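# Place rubber disc under hardness tester gauge foot

## Task

Set the grey rubber disc onto the round table of the hardness tester, positioned so the gauge's foot sits on top of it, then release the disc.

## Robot and tools

Robot: two 6-joint arms, left_arm and right_arm, each with a two-finger parallel gripper. Their bases sit in the scene frame at left_arm (+0.042, +0.274, 0) m, quat_wxyz (+1.000, 0, 0, -0.011), and right_arm (+0.040, -0.370, 0) m, quat_wxyz (+0.995, 0, 0, +0.100). The scene frame has its origin on the table top midway between the arms, +z up, +x out over the table, and left_arm on the +y side. The arm names do not indicate image sides.

Joint order (used in every command row and every per-joint list in results): shoulder (joint2), elbow (joint3), wrist roll (joint6), wrist pitch (joint4), waist (joint1), wrist yaw (joint5). Waist, wrist yaw and wrist roll have signs flipped relative to the URDF, in commands and in results alike. Stated URDF ranges (URDF signs): waist -2.618 to 3.054, shoulder 0.000 to 3.142, elbow 0.000 to 3.142, wrist pitch -1.571 to 1.571, wrist yaw -1.571 to 1.571, wrist roll -2.094 to 2.094. For the flipped joints, negate and swap these bounds in your own numbers. True ends may differ by up to 0.036 rad.

A row is a single flat list of 14 numbers, each in [-1, 1], covering both arms even if one is idle: left_arm's 6 joint values then its opening, then right_arm's 6 joint values then its opening. Joint values are scaled offsets, not poses: 1.0 equals 1.202 rad (waist), 1.258 (shoulder), 1.238 (elbow), 2.073 (wrist pitch), 2.022 (wrist yaw and wrist roll). Opening is absolute: +1 fully open, -1 closed. An optional 12 extra numbers (0 to 1) set per-joint stiffness scales, left's 6 then right's 6 in Joint positions order; they persist until changed.

Tools:
- execute_actions(actions): a list of up to 15 actions; each action is a table of up to 15 rows, one row per 1/30 s control step; a short table repeats its final row to fill 15 steps. Offsets in every row are counted from the joint angles at the start of that action (for the first action, the most recent reported angles), not from the previous row. An action asking a joint more than 0.036 rad outward beyond its range is refused for both arms; a malformed first action, or a failing first action, rejects the whole call. An empty list just returns state and images.
- move(target, speed, blocking): target is one 14-number row whose offsets are measured from the Joint positions in the latest result that printed them. All joints follow paths that finish together, so the gripper traces a curve. speed (rad/s, 0.01 to 2, default 0.5) caps the joint with the farthest to travel; paths take 0.5 to 10 s. Motion does not avoid obstacles or the other arm. blocking=false returns after 0.5 s while motion continues; then use wait or stop before sending anything else.
- wait(seconds): 0 to 10 s, arms hold their last command; returns early if a running move ends.
- stop(): brakes a running move; fingers keep moving.
- zoom_image(camera, region): region [x0, y0, x1, y1] in pixels, at most 504 by 504, from cam_head_left, cam_head_right (504x504), cam_left_wrist or cam_right_wrist (616x616, fisheye).
- read_manual(section): licence texts only.
- finished_scene(scene): ends the current scene (give its number) after the robot holds its last command; irreversible.

Motion limits: each control step keeps joint targets within a lead of the measured angle (waist 0.202 rad, shoulder 0.258, elbow 0.238, wrist pitch 0.573, wrist yaw and roll 0.522), and scales all of an arm's targets back if the gripper would jump over 70 mm. Large offsets therefore need several actions; finish leftover motion with new commands. Zero offsets can let an arm sag: restate the desired angles, and push further if a joint stays short.

Results: a state line per arm with end_effector_position (m) and end_effector_quat_wxyz in the scene frame; this point lies between the finger pads about 1 cm behind the tips, fingers pointing along gripper +z and closing along its y axis. Reported positions can be off, more at long reach. Joint positions/velocities list each arm's joints in the order above plus finger gap (m; 0.094 fully open). Joint targets shows what joints are currently driven toward. grip_measured gives opening on the command scale (about 1 mm error per gripper). Also: joint torques, step readings (HELD marks steps held back), "joint command not followed" (clearance check altered targets), "joint sent to its limit", FAULT and MOTOR HOT lines. A move adds a "move:" line: ending (done, off_target, moving, held, fault), limits=held or none, and each arm's joint farthest from target.

Gripping: to hold the disc, command an opening roughly 0.03 below grip_measured; smaller margin holds more lightly. Pad force is about 50 to 62 N, less on thin parts.

Cautions: never knock or place anything off the table. Avoid dropping or slipping the disc, slamming into objects or pressing hard; faster moves and targets far beyond contact hit harder. Keep the arms from striking each other. Occasional tugs on held items or pushes on loose ones can occur. Holding loads heats motors: at 90 °C the arm halts for 10 s, at 100 °C it goes limp. The robot keeps its last command while you are composing a reply. Open the gripper to release the disc before ending the scene.

Each tool is called after ">>>" by a JSON object that holds its "op" and its "data".

## Session

>>> {"op": "execute_actions", "data": {"actions": []}}

Scene clock: 0.00 s.
left_arm: end_effector_position=(+0.1343, -0.2120, +0.3940) grip_measured=+1.000 end_effector_quat_wxyz=(+0.605, +0.772, -0.057, +0.185) | right_arm: end_effector_position=(+0.1633, -0.5023, +0.1484) grip_measured=+1.000 end_effector_quat_wxyz=(-0.074, +0.962, +0.138, +0.225)
Joint names: [shoulder, elbow, wrist roll, wrist pitch, waist, wrist yaw]
Joint positions: left_arm=[ 1.52   1.525 -1.93  -0.205  1.385  0.058  0.094] | right_arm=[ 1.227  1.024 -1.547 -1.46   1.488  0.47   0.094]
Joint velocities: left_arm=[ 0.002  0.007  0.022 -0.007 -0.012  0.037  0.   ] | right_arm=[ 0.012 -0.012 -0.007  0.051  0.007  0.007  0.   ]
Joint torques (N m, as the arm reports them, + toward a larger Joint positions number): no reading
Motor temperatures (°C, as the motors report them): left_arm=[25 27 24 24 26 25] | right_arm=[25 26 25 25 24 24]
Joint targets: left_arm=[1.512 1.532 -1.923 -0.211 1.385 0.057] | right_arm=[1.224 1.024 -1.547 -1.466 1.488 0.470]
Joint stiffness scale: left_arm=[1. 1. 1. 1. 1. 1.] | right_arm=[1. 1. 1. 1. 1. 1.]

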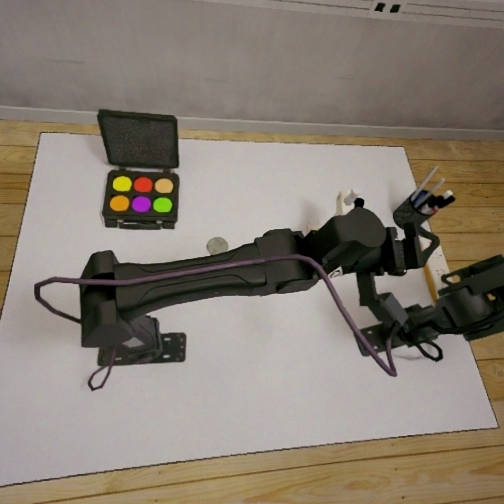

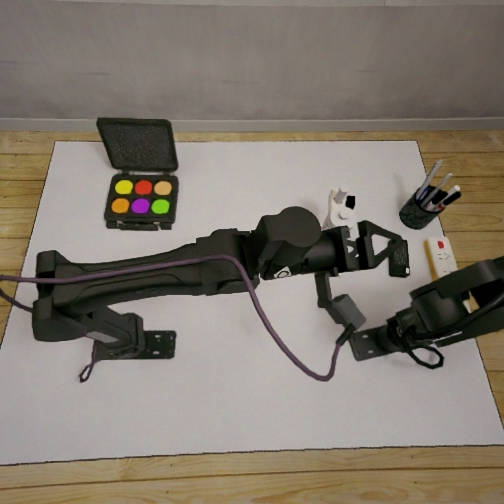

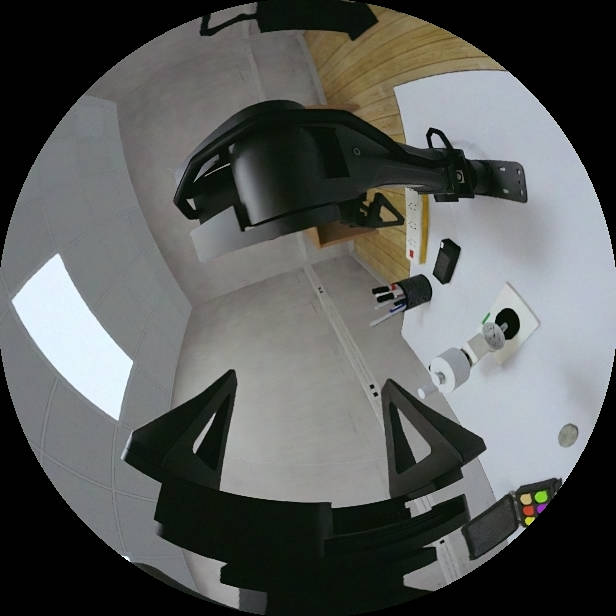

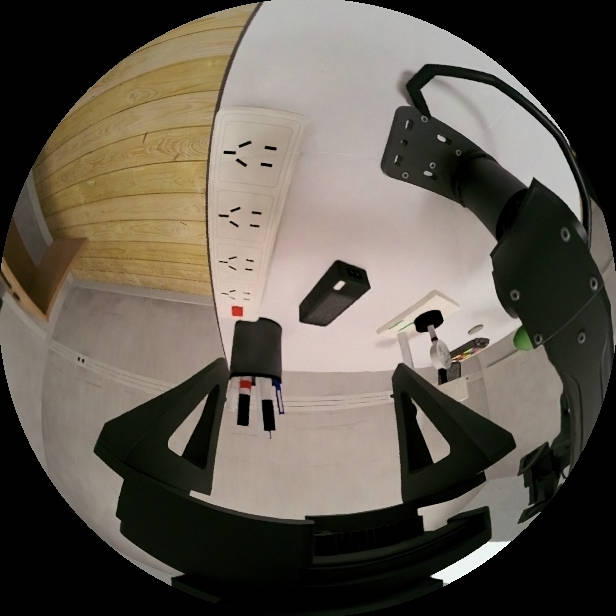

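>>> {"op": "move", "data": {"target": [-0.4,0,0,0,-0.1,0,1, 0,0,0,0,0,0,1], "speed": 0.8}}

>>> {"op": "move", "data": {"target": [0,-0.2,0.95,-0.5,-1,0,1, 0,0,0,0,0,0,1], "speed": 1.2}}

Scene clock: 14.27 s.
left_arm: end_effector_position=(+0.1355, -0.0146, +0.5902) grip_measured=+1.000 end_effector_quat_wxyz=(+0.762, +0.590, -0.001, +0.268) | right_arm: end_effector_position=(+0.1633, -0.5023, +0.1484) grip_measured=+1.000 end_effector_quat_wxyz=(-0.074, +0.962, +0.138, +0.225)
Joint names: [shoulder, elbow, wrist roll, wrist pitch, waist, wrist yaw]
Joint positions: left_arm=[ 1.018  1.525 -1.93  -0.197  1.274  0.058  0.094] | right_arm=[ 1.227  1.024 -1.547 -1.46   1.488  0.47   0.094]
Joint velocities: left_arm=[ 0.012  0.002  0.007 -0.066  0.012  0.11   0.   ] | right_arm=[ 0.012 -0.007  0.037 -0.037  0.007  0.066  0.   ]
Joint torques (N m, as the arm reports them, + toward a larger Joint positions number): left_arm=[-1.26  5.97  0.02  1.64 -0.79 -0.05] | right_arm=[-2.69  6.5   0.03 -0.02  0.01  0.31]
Motor temperatures (°C, as the motors report them): left_arm=[26 29 24 26 26 25] | right_arm=[25 28 25 25 24 24]
Joint targets: left_arm=[1.017 1.525 -1.930 -0.205 1.265 0.058] | right_arm=[1.227 1.024 -1.547 -1.460 1.488 0.470]
Joint stiffness scale: left_arm=[1. 1. 1. 1. 1. 1.] | right_arm=[1. 1. 1. 1. 1. 1.]
move: done; limits=none; left_arm: farthest joint: the waist, 0.009 radians from its target (0.120 radians at the start); right_arm: farthest joint: the waist, 0.000 radians from its target (0.000 radians at the start)

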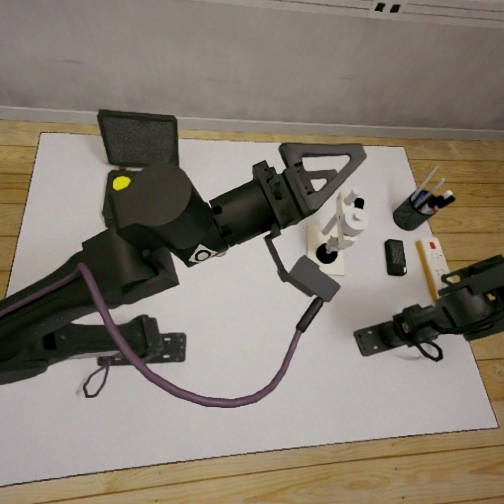

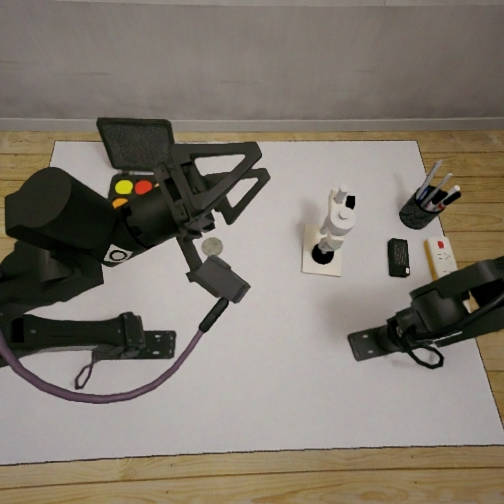

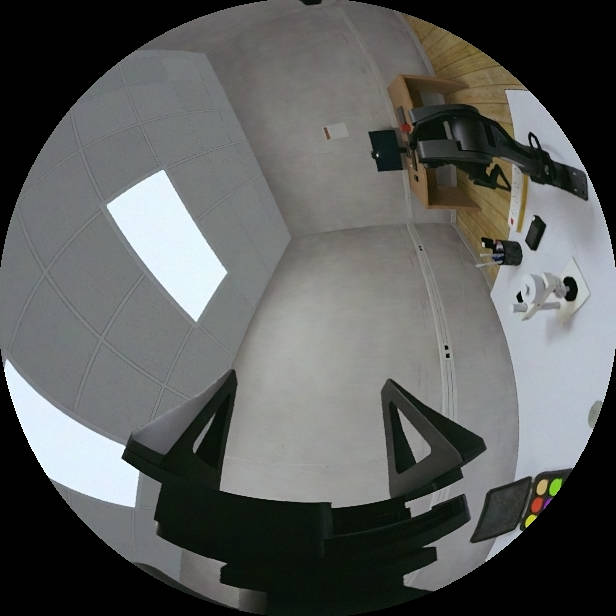

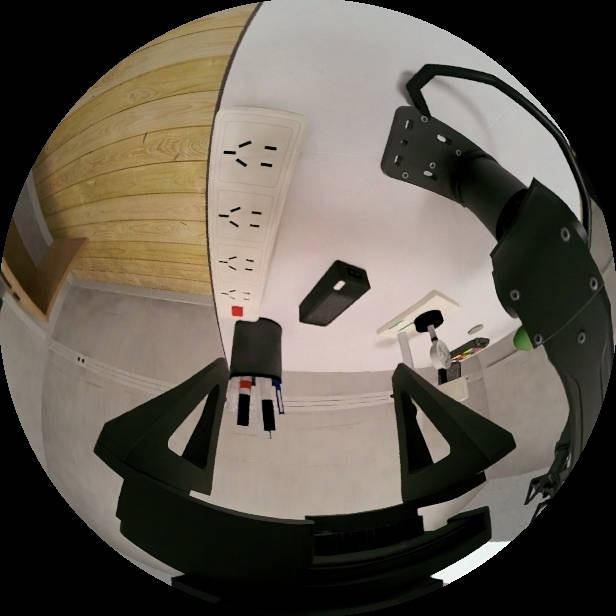

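Scene clock: 16.87 s.
left_arm: end_effector_position=(+0.2881, +0.2606, +0.2654) grip_measured=+1.000 end_effector_quat_wxyz=(+0.307, +0.048, +0.950, +0.016) | right_arm: end_effector_position=(+0.1633, -0.5023, +0.1484) grip_measured=+1.000 end_effector_quat_wxyz=(-0.074, +0.962, +0.138, +0.225)
Joint names: [shoulder, elbow, wrist roll, wrist pitch, waist, wrist yaw]
Joint positions: left_arm=[ 1.018  1.29  -0.018 -1.22   0.08   0.06   0.094] | right_arm=[ 1.227  1.024 -1.547 -1.46   1.488  0.47   0.094]
Joint velocities: left_arm=[-0.007 -0.022  0.022 -0.022  0.012  0.022  0.   ] | right_arm=[-0.002  0.012 -0.022 -0.037  0.002  0.007  0.   ]
Joint torques (N m, as the arm reports them, + toward a larger Joint positions number): left_arm=[-1.51  5.55  0.04  1.25 -0.72 -0.02] | right_arm=[-2.7   6.51  0.02 -0.02 -0.01  0.3 ]
Motor temperatures (°C, as the motors report them): left_arm=[26 29 24 27 26 25] | right_arm=[25 28 25 25 24 24]
Joint targets: left_arm=[1.018 1.278 -0.009 -1.234 0.072 0.058] | right_arm=[1.227 1.024 -1.547 -1.460 1.488 0.470]
Joint stiffness scale: left_arm=[1. 1. 1. 1. 1. 1.] | right_arm=[1. 1. 1. 1. 1. 1.]
move: done; limits=none; left_arm: farthest joint: the wrist pitch, 0.014 radians from its target (1.036 radians at the start); right_arm: farthest joint: the waist, 0.000 radians from its target (0.000 radians at the start)

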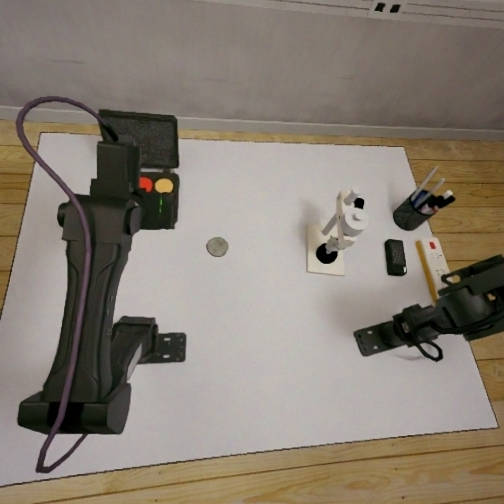

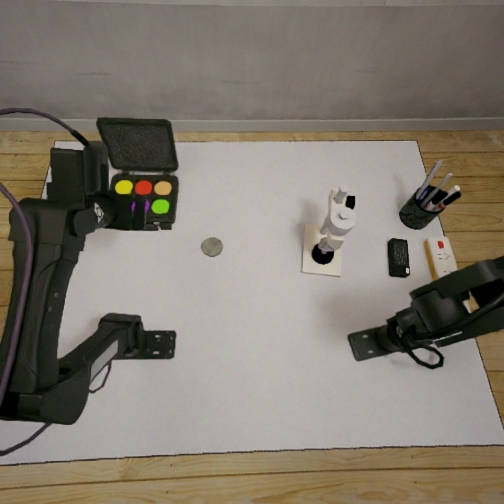

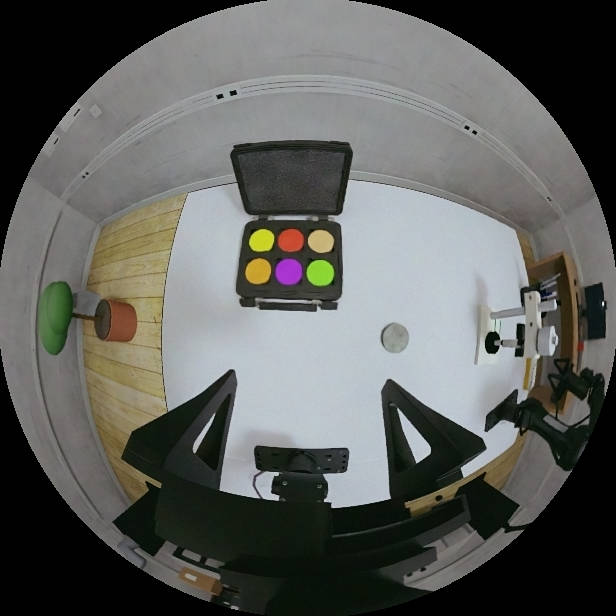

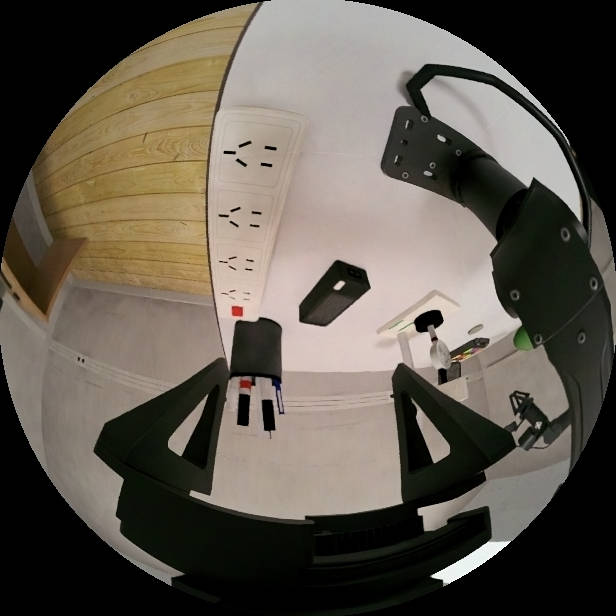

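>>> {"op": "zoom_image", "data": {"camera": "cam_head_left", "region": [280, 170, 400, 290]}}

>>> {"op": "zoom_image", "data": {"camera": "cam_left_wrist", "region": [460, 270, 580, 390]}}

>>> {"op": "zoom_image", "data": {"camera": "cam_right_wrist", "region": [370, 280, 500, 410]}}

Region (280, 170, 400, 290) of cam_head_left's 504x504 image, scaled by 4.200, with more detail than that image has.

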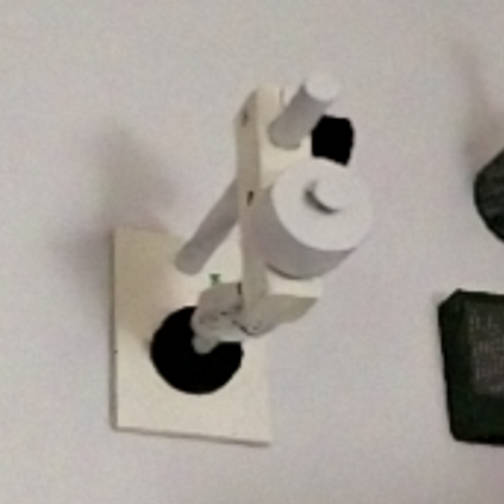

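Region (460, 270, 580, 390) of cam_left_wrist's 616x616 image, scaled by 4.200, with more detail than that image has.

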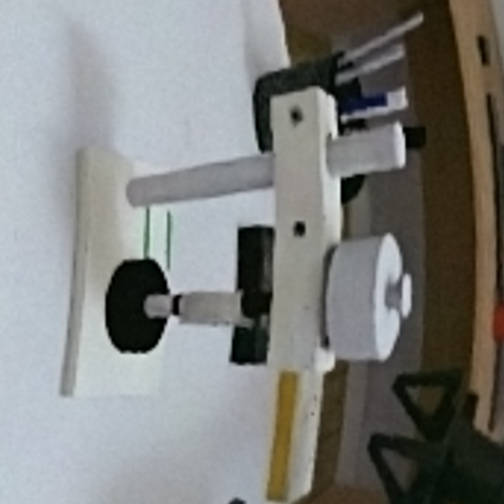

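Region (370, 280, 500, 410) of cam_right_wrist's 616x616 image, scaled by 3.877, with more detail than that image has.

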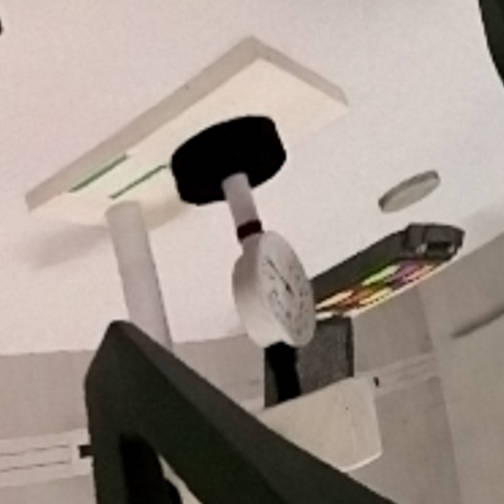

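>>> {"op": "move", "data": {"target": [0.038,-0.67,0.009,0.544,0.478,-0.03,1, -0.586,0.175,0.765,0.089,-0.6,-0.232,1], "speed": 1.0}}

>>> {"op": "move", "data": {"target": [0,0,0,0,0,0,1, 0,0,0,0,-0.98,0,1], "speed": 1.0}}

Scene clock: 70.07 s.
left_arm: end_effector_position=(+0.2939, +0.0776, +0.1064) grip_measured=+1.000 end_effector_quat_wxyz=(+0.406, +0.298, +0.853, -0.137) | right_arm: end_effector_position=(+0.1621, -0.4460, +0.3245) grip_measured=+1.000 end_effector_quat_wxyz=(+0.472, +0.248, +0.835, -0.134)
Joint names: [shoulder, elbow, wrist roll, wrist pitch, waist, wrist yaw]
Joint positions: left_arm=[ 1.052  0.471 -0.007 -0.102  0.647  0.004  0.094] | right_arm=[ 0.501  1.229 -0.007 -1.272  0.777  0.01   0.094]
Joint velocities: left_arm=[-0.012 -0.022  0.022 -0.007 -0.002  0.007  0.   ] | right_arm=[-0.007 -0.002 -0.007  0.007 -0.007  0.007  0.   ]
Joint torques (N m, as the arm reports them, + toward a larger Joint positions number): left_arm=[-1.66  6.74  0.1   1.79  0.6  -0.08] | right_arm=[ 2.57  6.26  0.08  1.49 -0.69 -0.11]
Motor temperatures (°C, as the motors report them): left_arm=[25 29 24 27 26 25] | right_arm=[25 29 25 26 24 24]
Joint targets: left_arm=[1.066 0.461 0.000 -0.092 0.655 -0.001] | right_arm=[0.489 1.240 0.000 -1.276 0.767 0.000]
Joint stiffness scale: left_arm=[1. 1. 1. 1. 1. 1.] | right_arm=[1. 1. 1. 1. 1. 1.]
move: done; limits=none; left_arm: farthest joint: the shoulder, 0.014 radians from its target (0.047 radians at the start); right_arm: farthest joint: the shoulder, 0.012 radians from its target (0.737 radians at the start)

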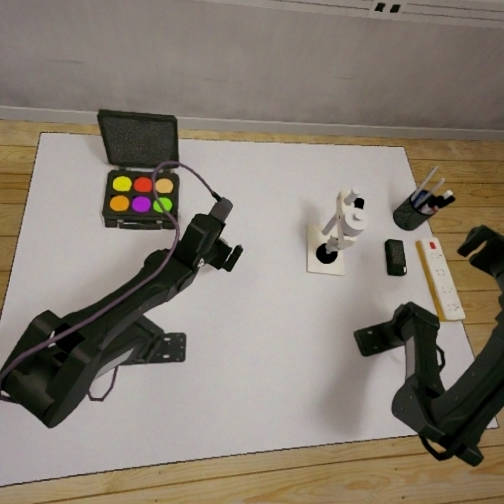

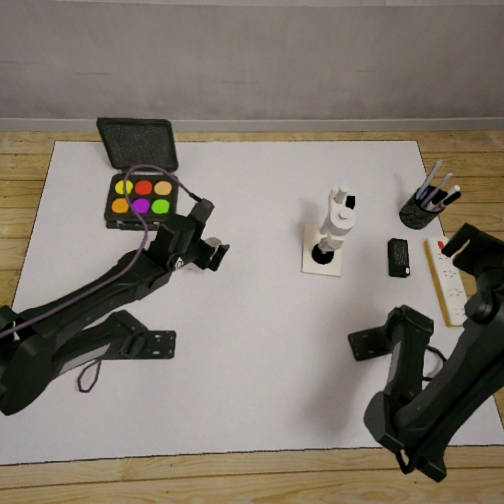

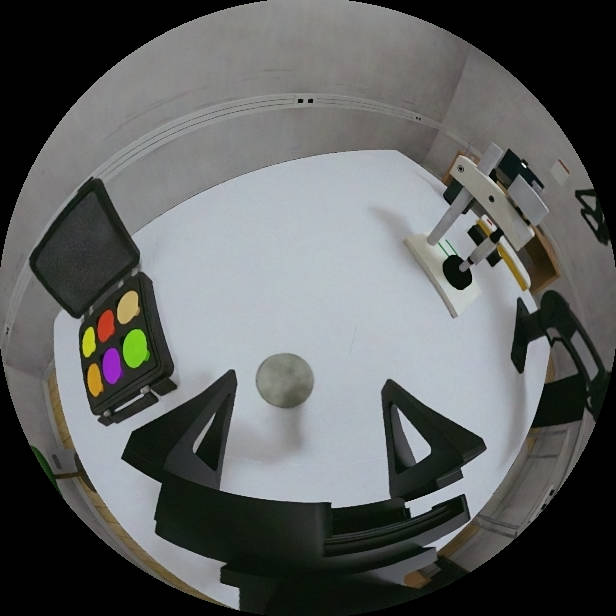

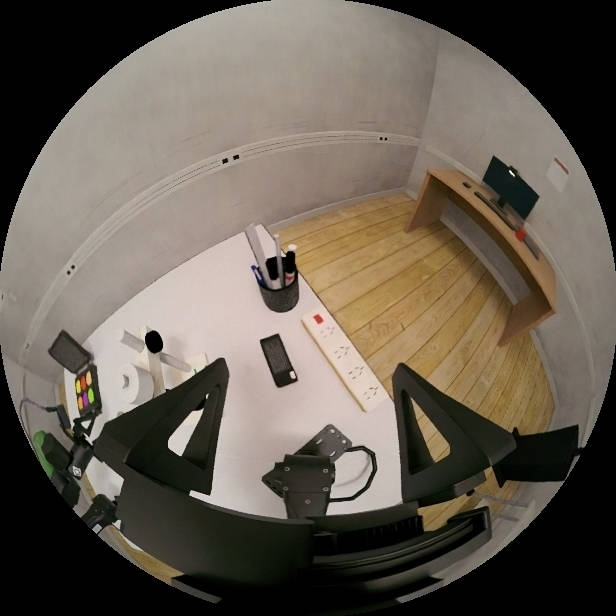

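Scene clock: 71.73 s.
left_arm: end_effector_position=(+0.2939, +0.0776, +0.1064) grip_measured=+1.000 end_effector_quat_wxyz=(+0.406, +0.298, +0.853, -0.137) | right_arm: end_effector_position=(+0.1582, -0.2869, +0.3254) grip_measured=+1.000 end_effector_quat_wxyz=(+0.469, -0.253, +0.833, +0.149)
Joint names: [shoulder, elbow, wrist roll, wrist pitch, waist, wrist yaw]
Joint positions: left_arm=[ 1.052  0.471 -0.007 -0.102  0.647  0.004  0.094] | right_arm=[ 0.501  1.229 -0.007 -1.268 -0.392  0.01   0.094]
Joint velocities: left_arm=[-0.002 -0.002 -0.051 -0.081 -0.002 -0.007  0.   ] | right_arm=[ 0.007 -0.007 -0.051  0.066  0.002 -0.007  0.   ]
Joint torques (N m, as the arm reports them, + toward a larger Joint positions number): left_arm=[-2.74  7.54  0.02  1.7  -0.04 -0.04] | right_arm=[ 3.41  5.28  0.03  1.49 -0.66  0.01]
Motor temperatures (°C, as the motors report them): left_arm=[25 29 24 27 26 25] | right_arm=[25 29 25 26 24 24]
Joint targets: left_arm=[1.052 0.471 -0.007 -0.102 0.647 0.004] | right_arm=[0.501 1.229 -0.007 -1.272 -0.401 0.010]
Joint stiffness scale: left_arm=[1. 1. 1. 1. 1. 1.] | right_arm=[1. 1. 1. 1. 1. 1.]
move: done; limits=none; left_arm: farthest joint: the waist, 0.000 radians from its target (0.000 radians at the start); right_arm: farthest joint: the waist, 0.009 radians from its target (1.178 radians at the start)

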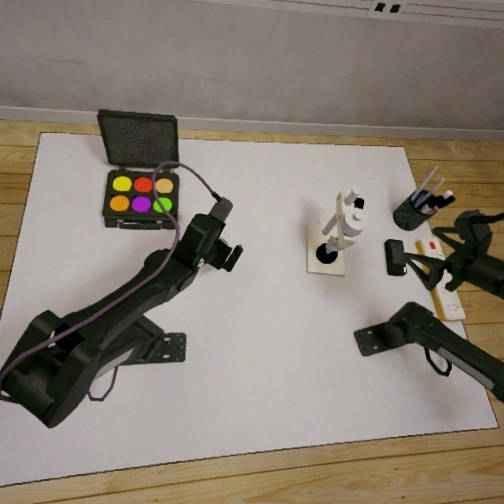

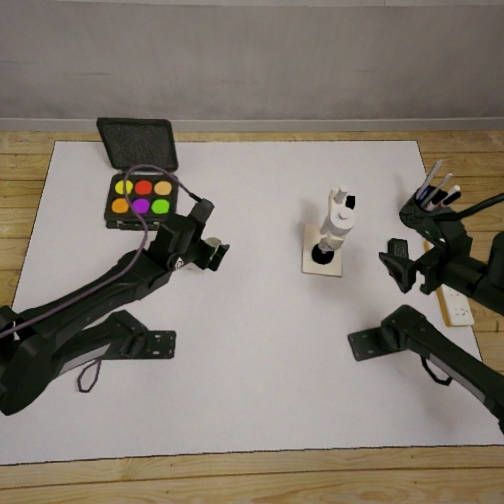

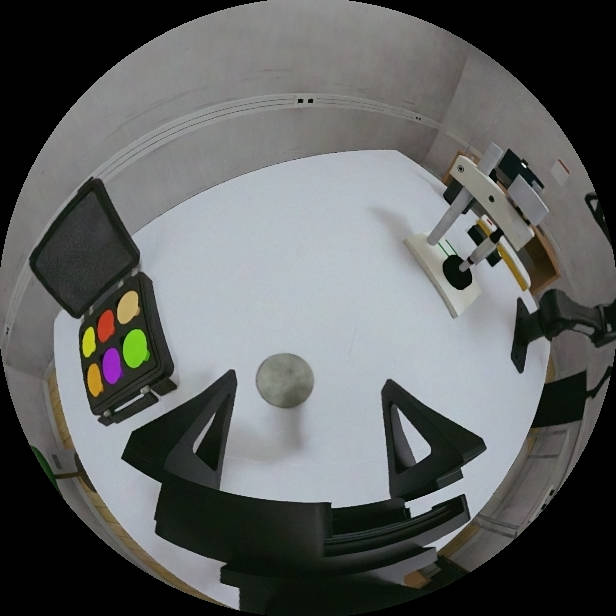

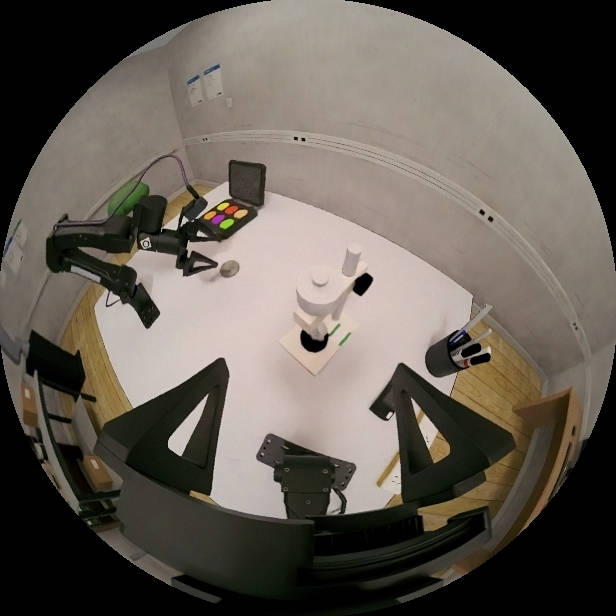

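>>> {"op": "zoom_image", "data": {"camera": "cam_right_wrist", "region": [110, 150, 270, 310]}}

>>> {"op": "zoom_image", "data": {"camera": "cam_left_wrist", "region": [390, 130, 580, 320]}}

>>> {"op": "zoom_image", "data": {"camera": "cam_right_wrist", "region": [260, 230, 400, 380]}}

Region (110, 150, 270, 310) of cam_right_wrist's 616x616 image, scaled by 3.150, with more detail than that image has.

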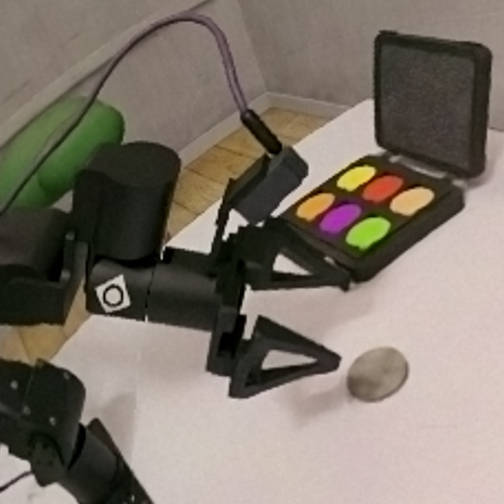

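Region (390, 130, 580, 320) of cam_left_wrist's 616x616 image, scaled by 2.653, with more detail than that image has.

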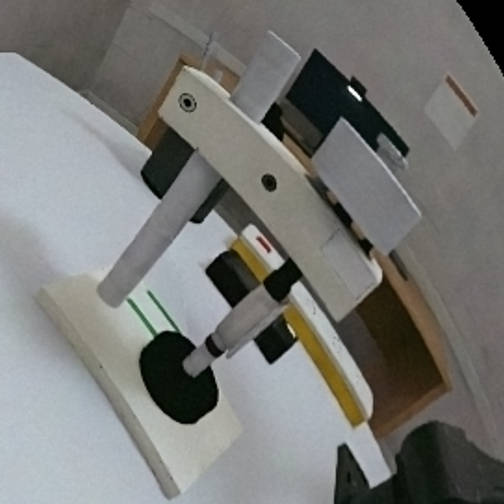

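Region (260, 230, 400, 380) of cam_right_wrist's 616x616 image, scaled by 3.360, with more detail than that image has; it fills the left 470 columns of this view, and the rest is white.

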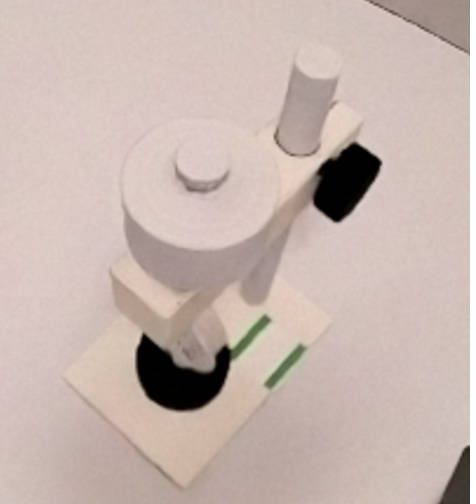

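>>> {"op": "move", "data": {"target": [0.29,-0.265,0,0.408,-0.068,0,1, 0.422,0.13,0,0.064,0,0,0.2], "speed": 0.6}}

Scene clock: 107.87 s.
left_arm: end_effector_position=(+0.3144, +0.0918, +0.0448) grip_measured=+1.000 end_effector_quat_wxyz=(+0.485, +0.255, +0.824, -0.145) | right_arm: end_effector_position=(+0.2616, -0.2175, +0.3062) grip_measured=+0.202 end_effector_quat_wxyz=(+0.361, -0.268, +0.886, +0.116)
Joint names: [shoulder, elbow, wrist roll, wrist pitch, waist, wrist yaw]
Joint positions: left_arm=[ 1.4    0.157 -0.007  0.733  0.574  0.004  0.094] | right_arm=[ 1.03   1.371 -0.007 -1.135 -0.392  0.01   0.056]
Joint velocities: left_arm=[-0.007 -0.002  0.022 -0.037  0.002 -0.007  0.   ] | right_arm=[ 0.037 -0.007  0.022  0.022  0.012  0.037  0.001]
Joint torques (N m, as the arm reports them, + toward a larger Joint positions number): left_arm=[-2.45  4.15  0.02  1.97 -0.77 -0.03] | right_arm=[-1.16  8.43  0.02  1.3  -0.02  0.  ]
Motor temperatures (°C, as the motors report them): left_arm=[25 30 24 29 26 25] | right_arm=[25 29 25 32 24 24]
Joint targets: left_arm=[1.417 0.142 -0.007 0.743 0.565 0.004] | right_arm=[1.032 1.390 -0.007 -1.136 -0.392 0.010]
Joint stiffness scale: left_arm=[1. 1. 1. 1. 1. 1.] | right_arm=[1. 1. 1. 1. 1. 1.]
move: done; limits=none; left_arm: farthest joint: the shoulder, 0.017 radians from its target (0.365 radians at the start); right_arm: farthest joint: the elbow, 0.019 radians from its target (0.161 radians at the start)

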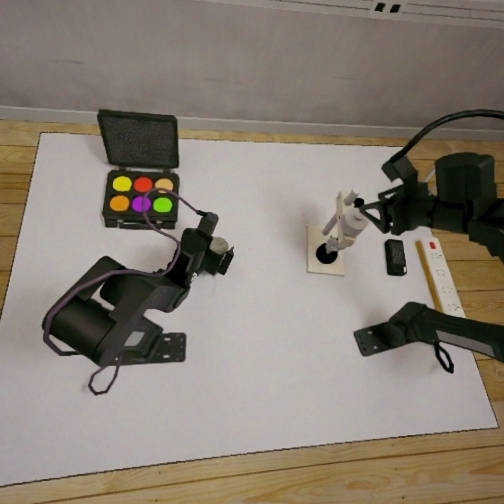

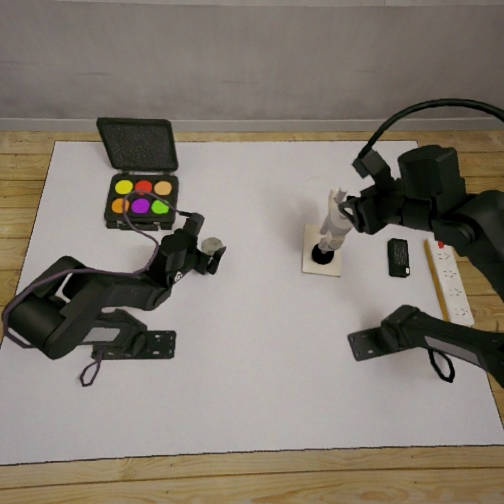

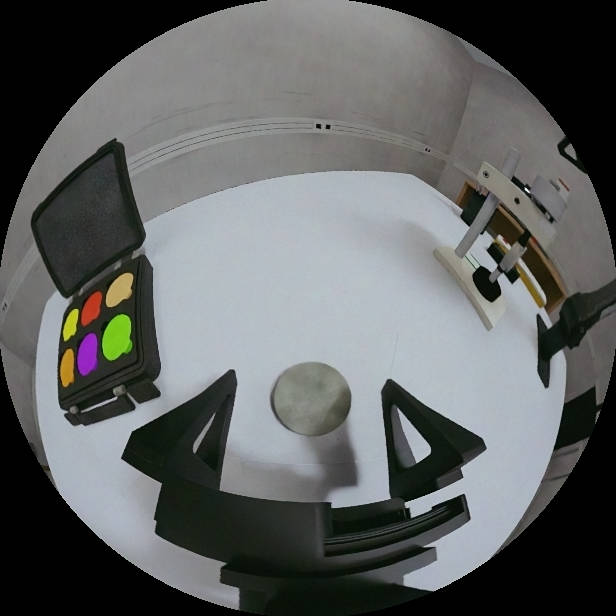

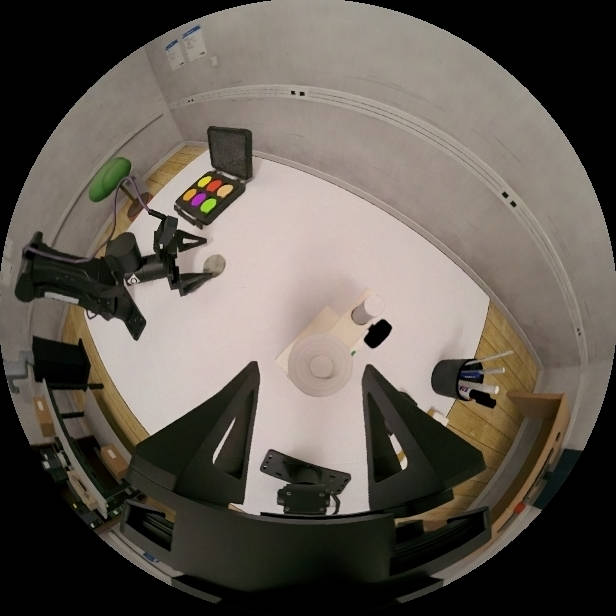

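>>> {"op": "move", "data": {"target": [0.18,-0.024,0,0.11,0,0,1, -0.038,-0.138,0,0.065,0.02,0,0.2], "speed": 0.3}}

Scene clock: 115.67 s.
left_arm: end_effector_position=(+0.3180, +0.0893, +0.0232) grip_measured=+1.000 end_effector_quat_wxyz=(+0.483, +0.255, +0.825, -0.145) | right_arm: end_effector_position=(+0.2729, -0.2147, +0.2747) grip_measured=+0.202 end_effector_quat_wxyz=(+0.364, -0.262, +0.887, +0.114)
Joint names: [shoulder, elbow, wrist roll, wrist pitch, waist, wrist yaw]
Joint positions: left_arm=[ 1.608  0.144 -0.007  0.951  0.574  0.004  0.094] | right_arm=[ 1.002  1.213 -0.007 -0.999 -0.377  0.01   0.056]
Joint velocities: left_arm=[-0.017  0.012  0.066  0.037  0.007 -0.066  0.   ] | right_arm=[-0.012  0.002 -0.007 -0.007 -0.007 -0.007 -0.001]
Joint torques (N m, as the arm reports them, + toward a larger Joint positions number): left_arm=[-3.26  2.76  0.02  1.93 -0.06 -0.04] | right_arm=[-2.89  6.12  0.02  1.31  0.68  0.  ]
Motor temperatures (°C, as the motors report them): left_arm=[25 29 24 30 26 25] | right_arm=[25 29 25 32 24 24]
Joint targets: left_arm=[1.626 0.127 -0.007 0.961 0.574 0.004] | right_arm=[0.982 1.200 -0.007 -1.000 -0.367 0.010]
Joint stiffness scale: left_arm=[1. 1. 1. 1. 1. 1.] | right_arm=[1. 1. 1. 1. 1. 1.]
move: done; limits=none; left_arm: farthest joint: the shoulder, 0.019 radians from its target (0.227 radians at the start); right_arm: farthest joint: the shoulder, 0.020 radians from its target (0.048 radians at the start)

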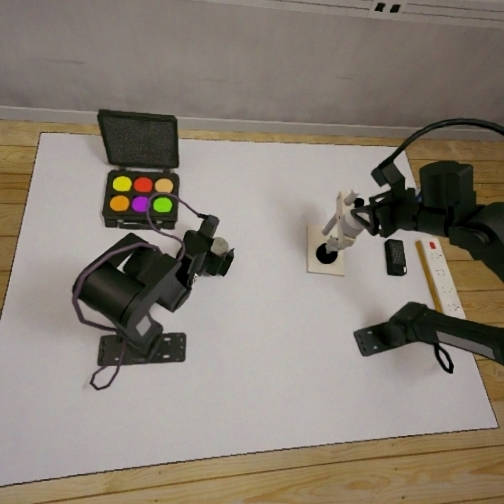

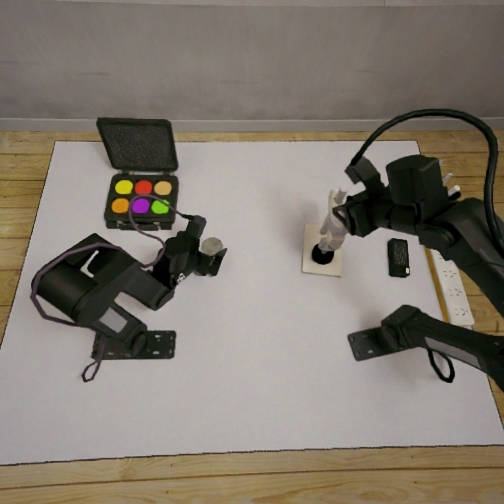

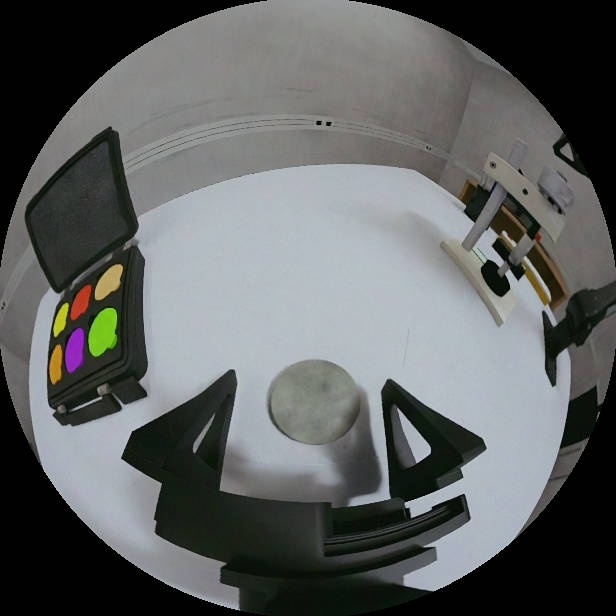

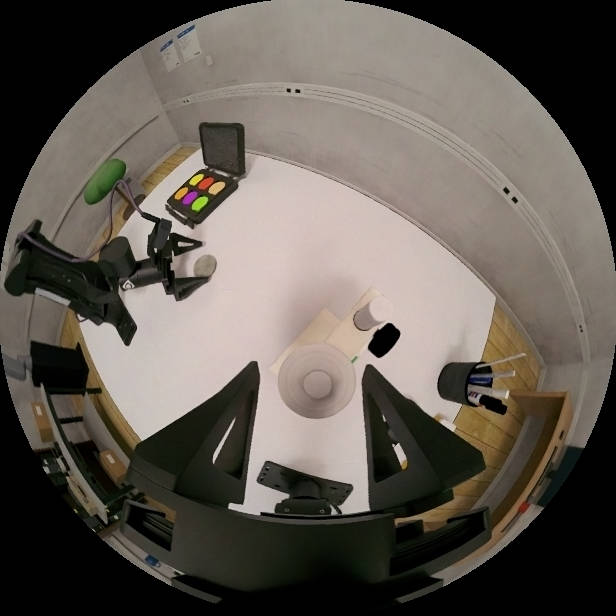

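>>> {"op": "zoom_image", "data": {"camera": "cam_right_wrist", "region": [130, 200, 240, 310]}}

>>> {"op": "zoom_image", "data": {"camera": "cam_left_wrist", "region": [200, 330, 420, 510]}}

Region (130, 200, 240, 310) of cam_right_wrist's 616x616 image, scaled by 4.582, with more detail than that image has.

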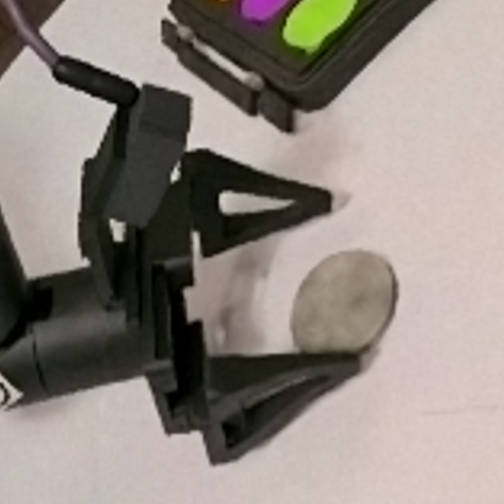

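Region (200, 330, 420, 510) of cam_left_wrist's 616x616 image, scaled by 2.291, with more detail than that image has; it fills the top 412 rows of this view, and the rest is white.

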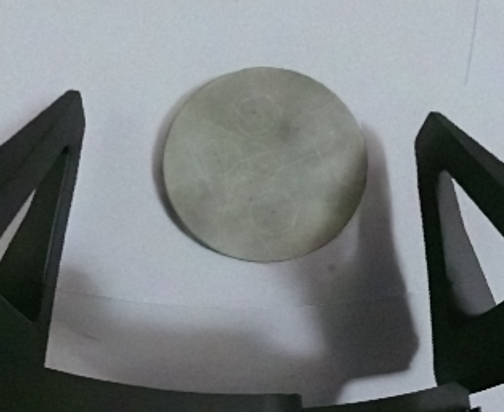

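>>> {"op": "move", "data": {"target": [0.042,-0.01,0,0.008,0,0,0.45, -0.048,-0.111,0,0.042,0.015,0,-0.1], "speed": 0.15}}

Scene clock: 130.63 s.
left_arm: end_effector_position=(+0.3168, +0.0902, +0.0164) grip_measured=+0.452 end_effector_quat_wxyz=(+0.476, +0.256, +0.829, -0.142) | right_arm: end_effector_position=(+0.2745, -0.2165, +0.2498) grip_measured=-0.098 end_effector_quat_wxyz=(+0.365, -0.258, +0.887, +0.113)
Joint names: [shoulder, elbow, wrist roll, wrist pitch, waist, wrist yaw]
Joint positions: left_arm=[ 1.639  0.144 -0.007  0.964  0.574  0.004  0.068] | right_arm=[ 0.963  1.089 -0.007 -0.912 -0.369  0.01   0.042]
Joint velocities: left_arm=[-0.002  0.012 -0.007  0.051 -0.002  0.037 -0.001] | right_arm=[-0.012 -0.007 -0.007 -0.007 -0.007 -0.007 -0.   ]
Joint torques (N m, as the arm reports them, + toward a larger Joint positions number): left_arm=[-3.12  2.89  0.03  1.87 -0.06 -0.03] | right_arm=[-2.8   6.27  0.02  1.3   0.68 -0.01]
Motor temperatures (°C, as the motors report them): left_arm=[25 28 24 31 26 25] | right_arm=[25 29 25 32 24 24]
Joint targets: left_arm=[1.661 0.131 -0.007 0.968 0.574 0.004] | right_arm=[0.942 1.075 -0.007 -0.912 -0.359 0.010]
Joint stiffness scale: left_arm=[1. 1. 1. 1. 1. 1.] | right_arm=[1. 1. 1. 1. 1. 1.]
move: off_target (left_arm, right_arm); limits=none; left_arm: farthest joint: the shoulder, 0.022 radians from its target (0.053 radians at the start); right_arm: farthest joint: the shoulder, 0.021 radians from its target (0.061 radians at the start)

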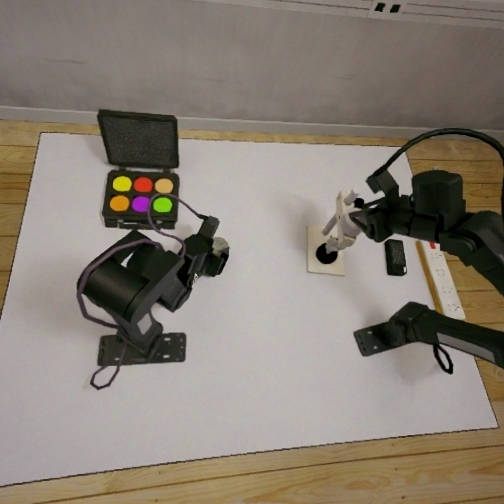

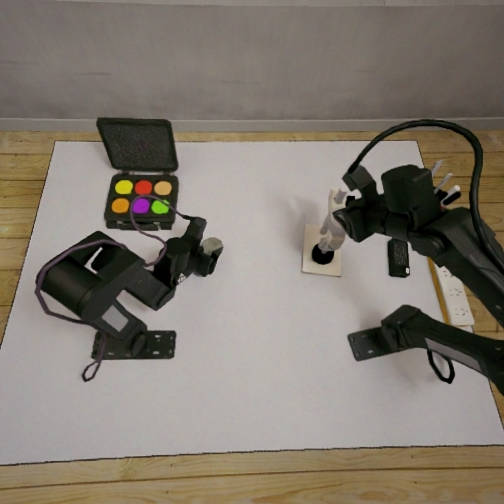

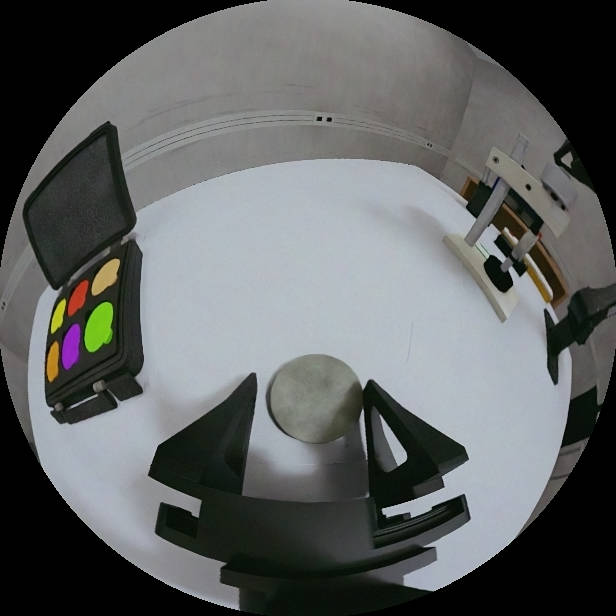

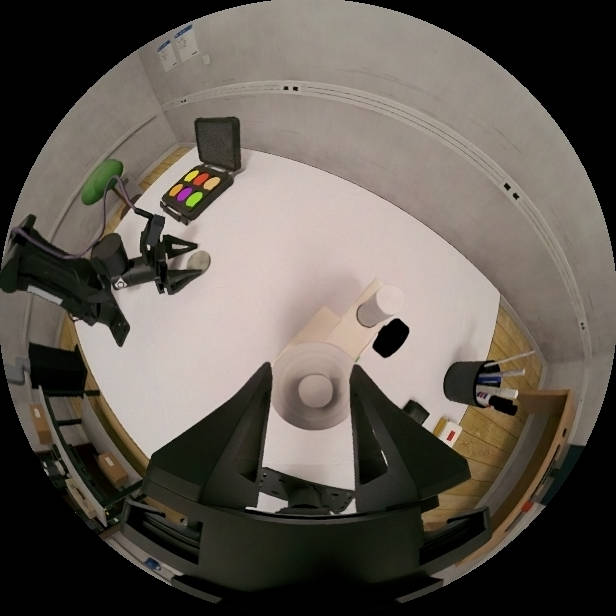

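>>> {"op": "move", "data": {"target": [0.034,-0.01,0,0,0.012,0,0.45, -0.016,-0.028,0,-0.011,0,0,-0.1], "speed": 0.08}}

>>> {"op": "zoom_image", "data": {"camera": "cam_left_wrist", "region": [480, 110, 600, 260]}}

Scene clock: 135.87 s.
left_arm: end_effector_position=(+0.3168, +0.0887, +0.0156) grip_measured=+0.452 end_effector_quat_wxyz=(+0.477, +0.258, +0.828, -0.143) | right_arm: end_effector_position=(+0.2730, -0.2175, +0.2411) grip_measured=-0.098 end_effector_quat_wxyz=(+0.356, -0.259, +0.891, +0.110)
Joint names: [shoulder, elbow, wrist roll, wrist pitch, waist, wrist yaw]
Joint positions: left_arm=[ 1.655  0.144 -0.007  0.984  0.577  0.005  0.068] | right_arm=[ 0.963  1.068 -0.007 -0.911 -0.369  0.01   0.042]
Joint velocities: left_arm=[ 0.002  0.002  0.022 -0.081  0.007 -0.007 -0.001] | right_arm=[-0.007  0.002  0.007 -0.037  0.007  0.022 -0.001]
Joint torques (N m, as the arm reports them, + toward a larger Joint positions number): left_arm=[-2.88  2.78  0.02  1.63  0.84 -0.06] | right_arm=[-2.86  6.33  0.02  1.1   0.02  0.  ]
Motor temperatures (°C, as the motors report them): left_arm=[25 28 24 31 26 25] | right_arm=[25 29 25 32 24 24]
Joint targets: left_arm=[1.681 0.131 -0.007 0.964 0.588 0.004] | right_arm=[0.943 1.054 -0.007 -0.934 -0.369 0.010]
Joint stiffness scale: left_arm=[1. 1. 1. 1. 1. 1.] | right_arm=[1. 1. 1. 1. 1. 1.]
move: off_target (left_arm, right_arm); limits=none; left_arm: farthest joint: the shoulder, 0.027 radians from its target (0.043 radians at the start); right_arm: farthest joint: the wrist pitch, 0.024 radians from its target (0.023 radians at the start)

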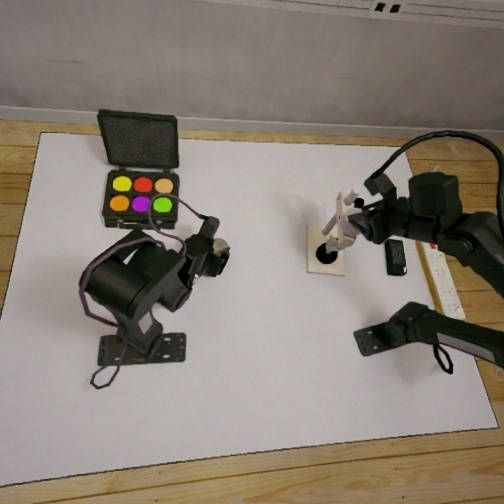

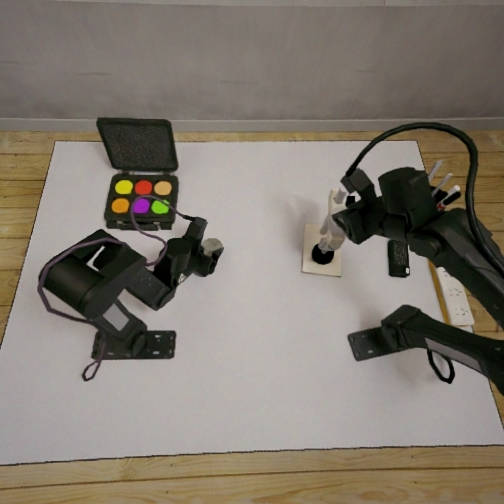

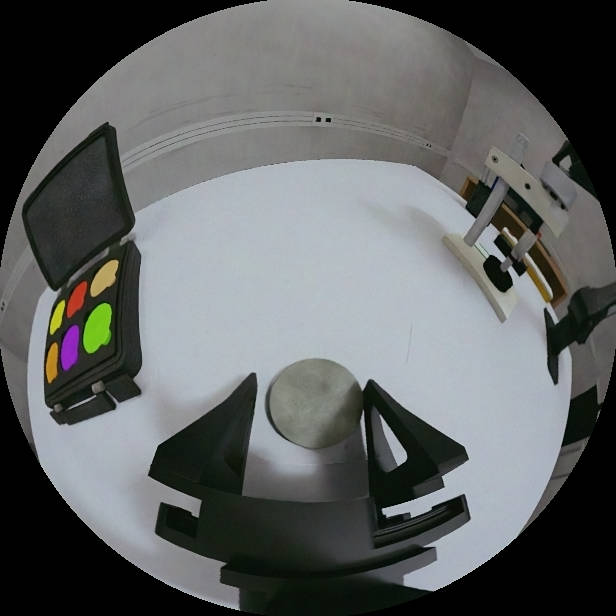

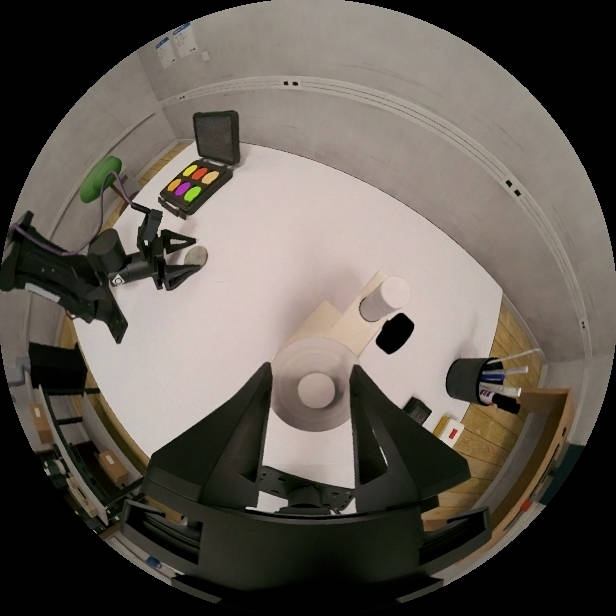

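Region (480, 110, 600, 260) of cam_left_wrist's 616x616 image, scaled by 3.360, with more detail than that image has; it fills the left 403 columns of this view, and the rest is white.

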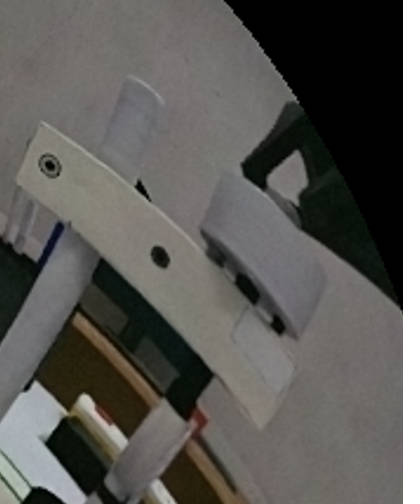

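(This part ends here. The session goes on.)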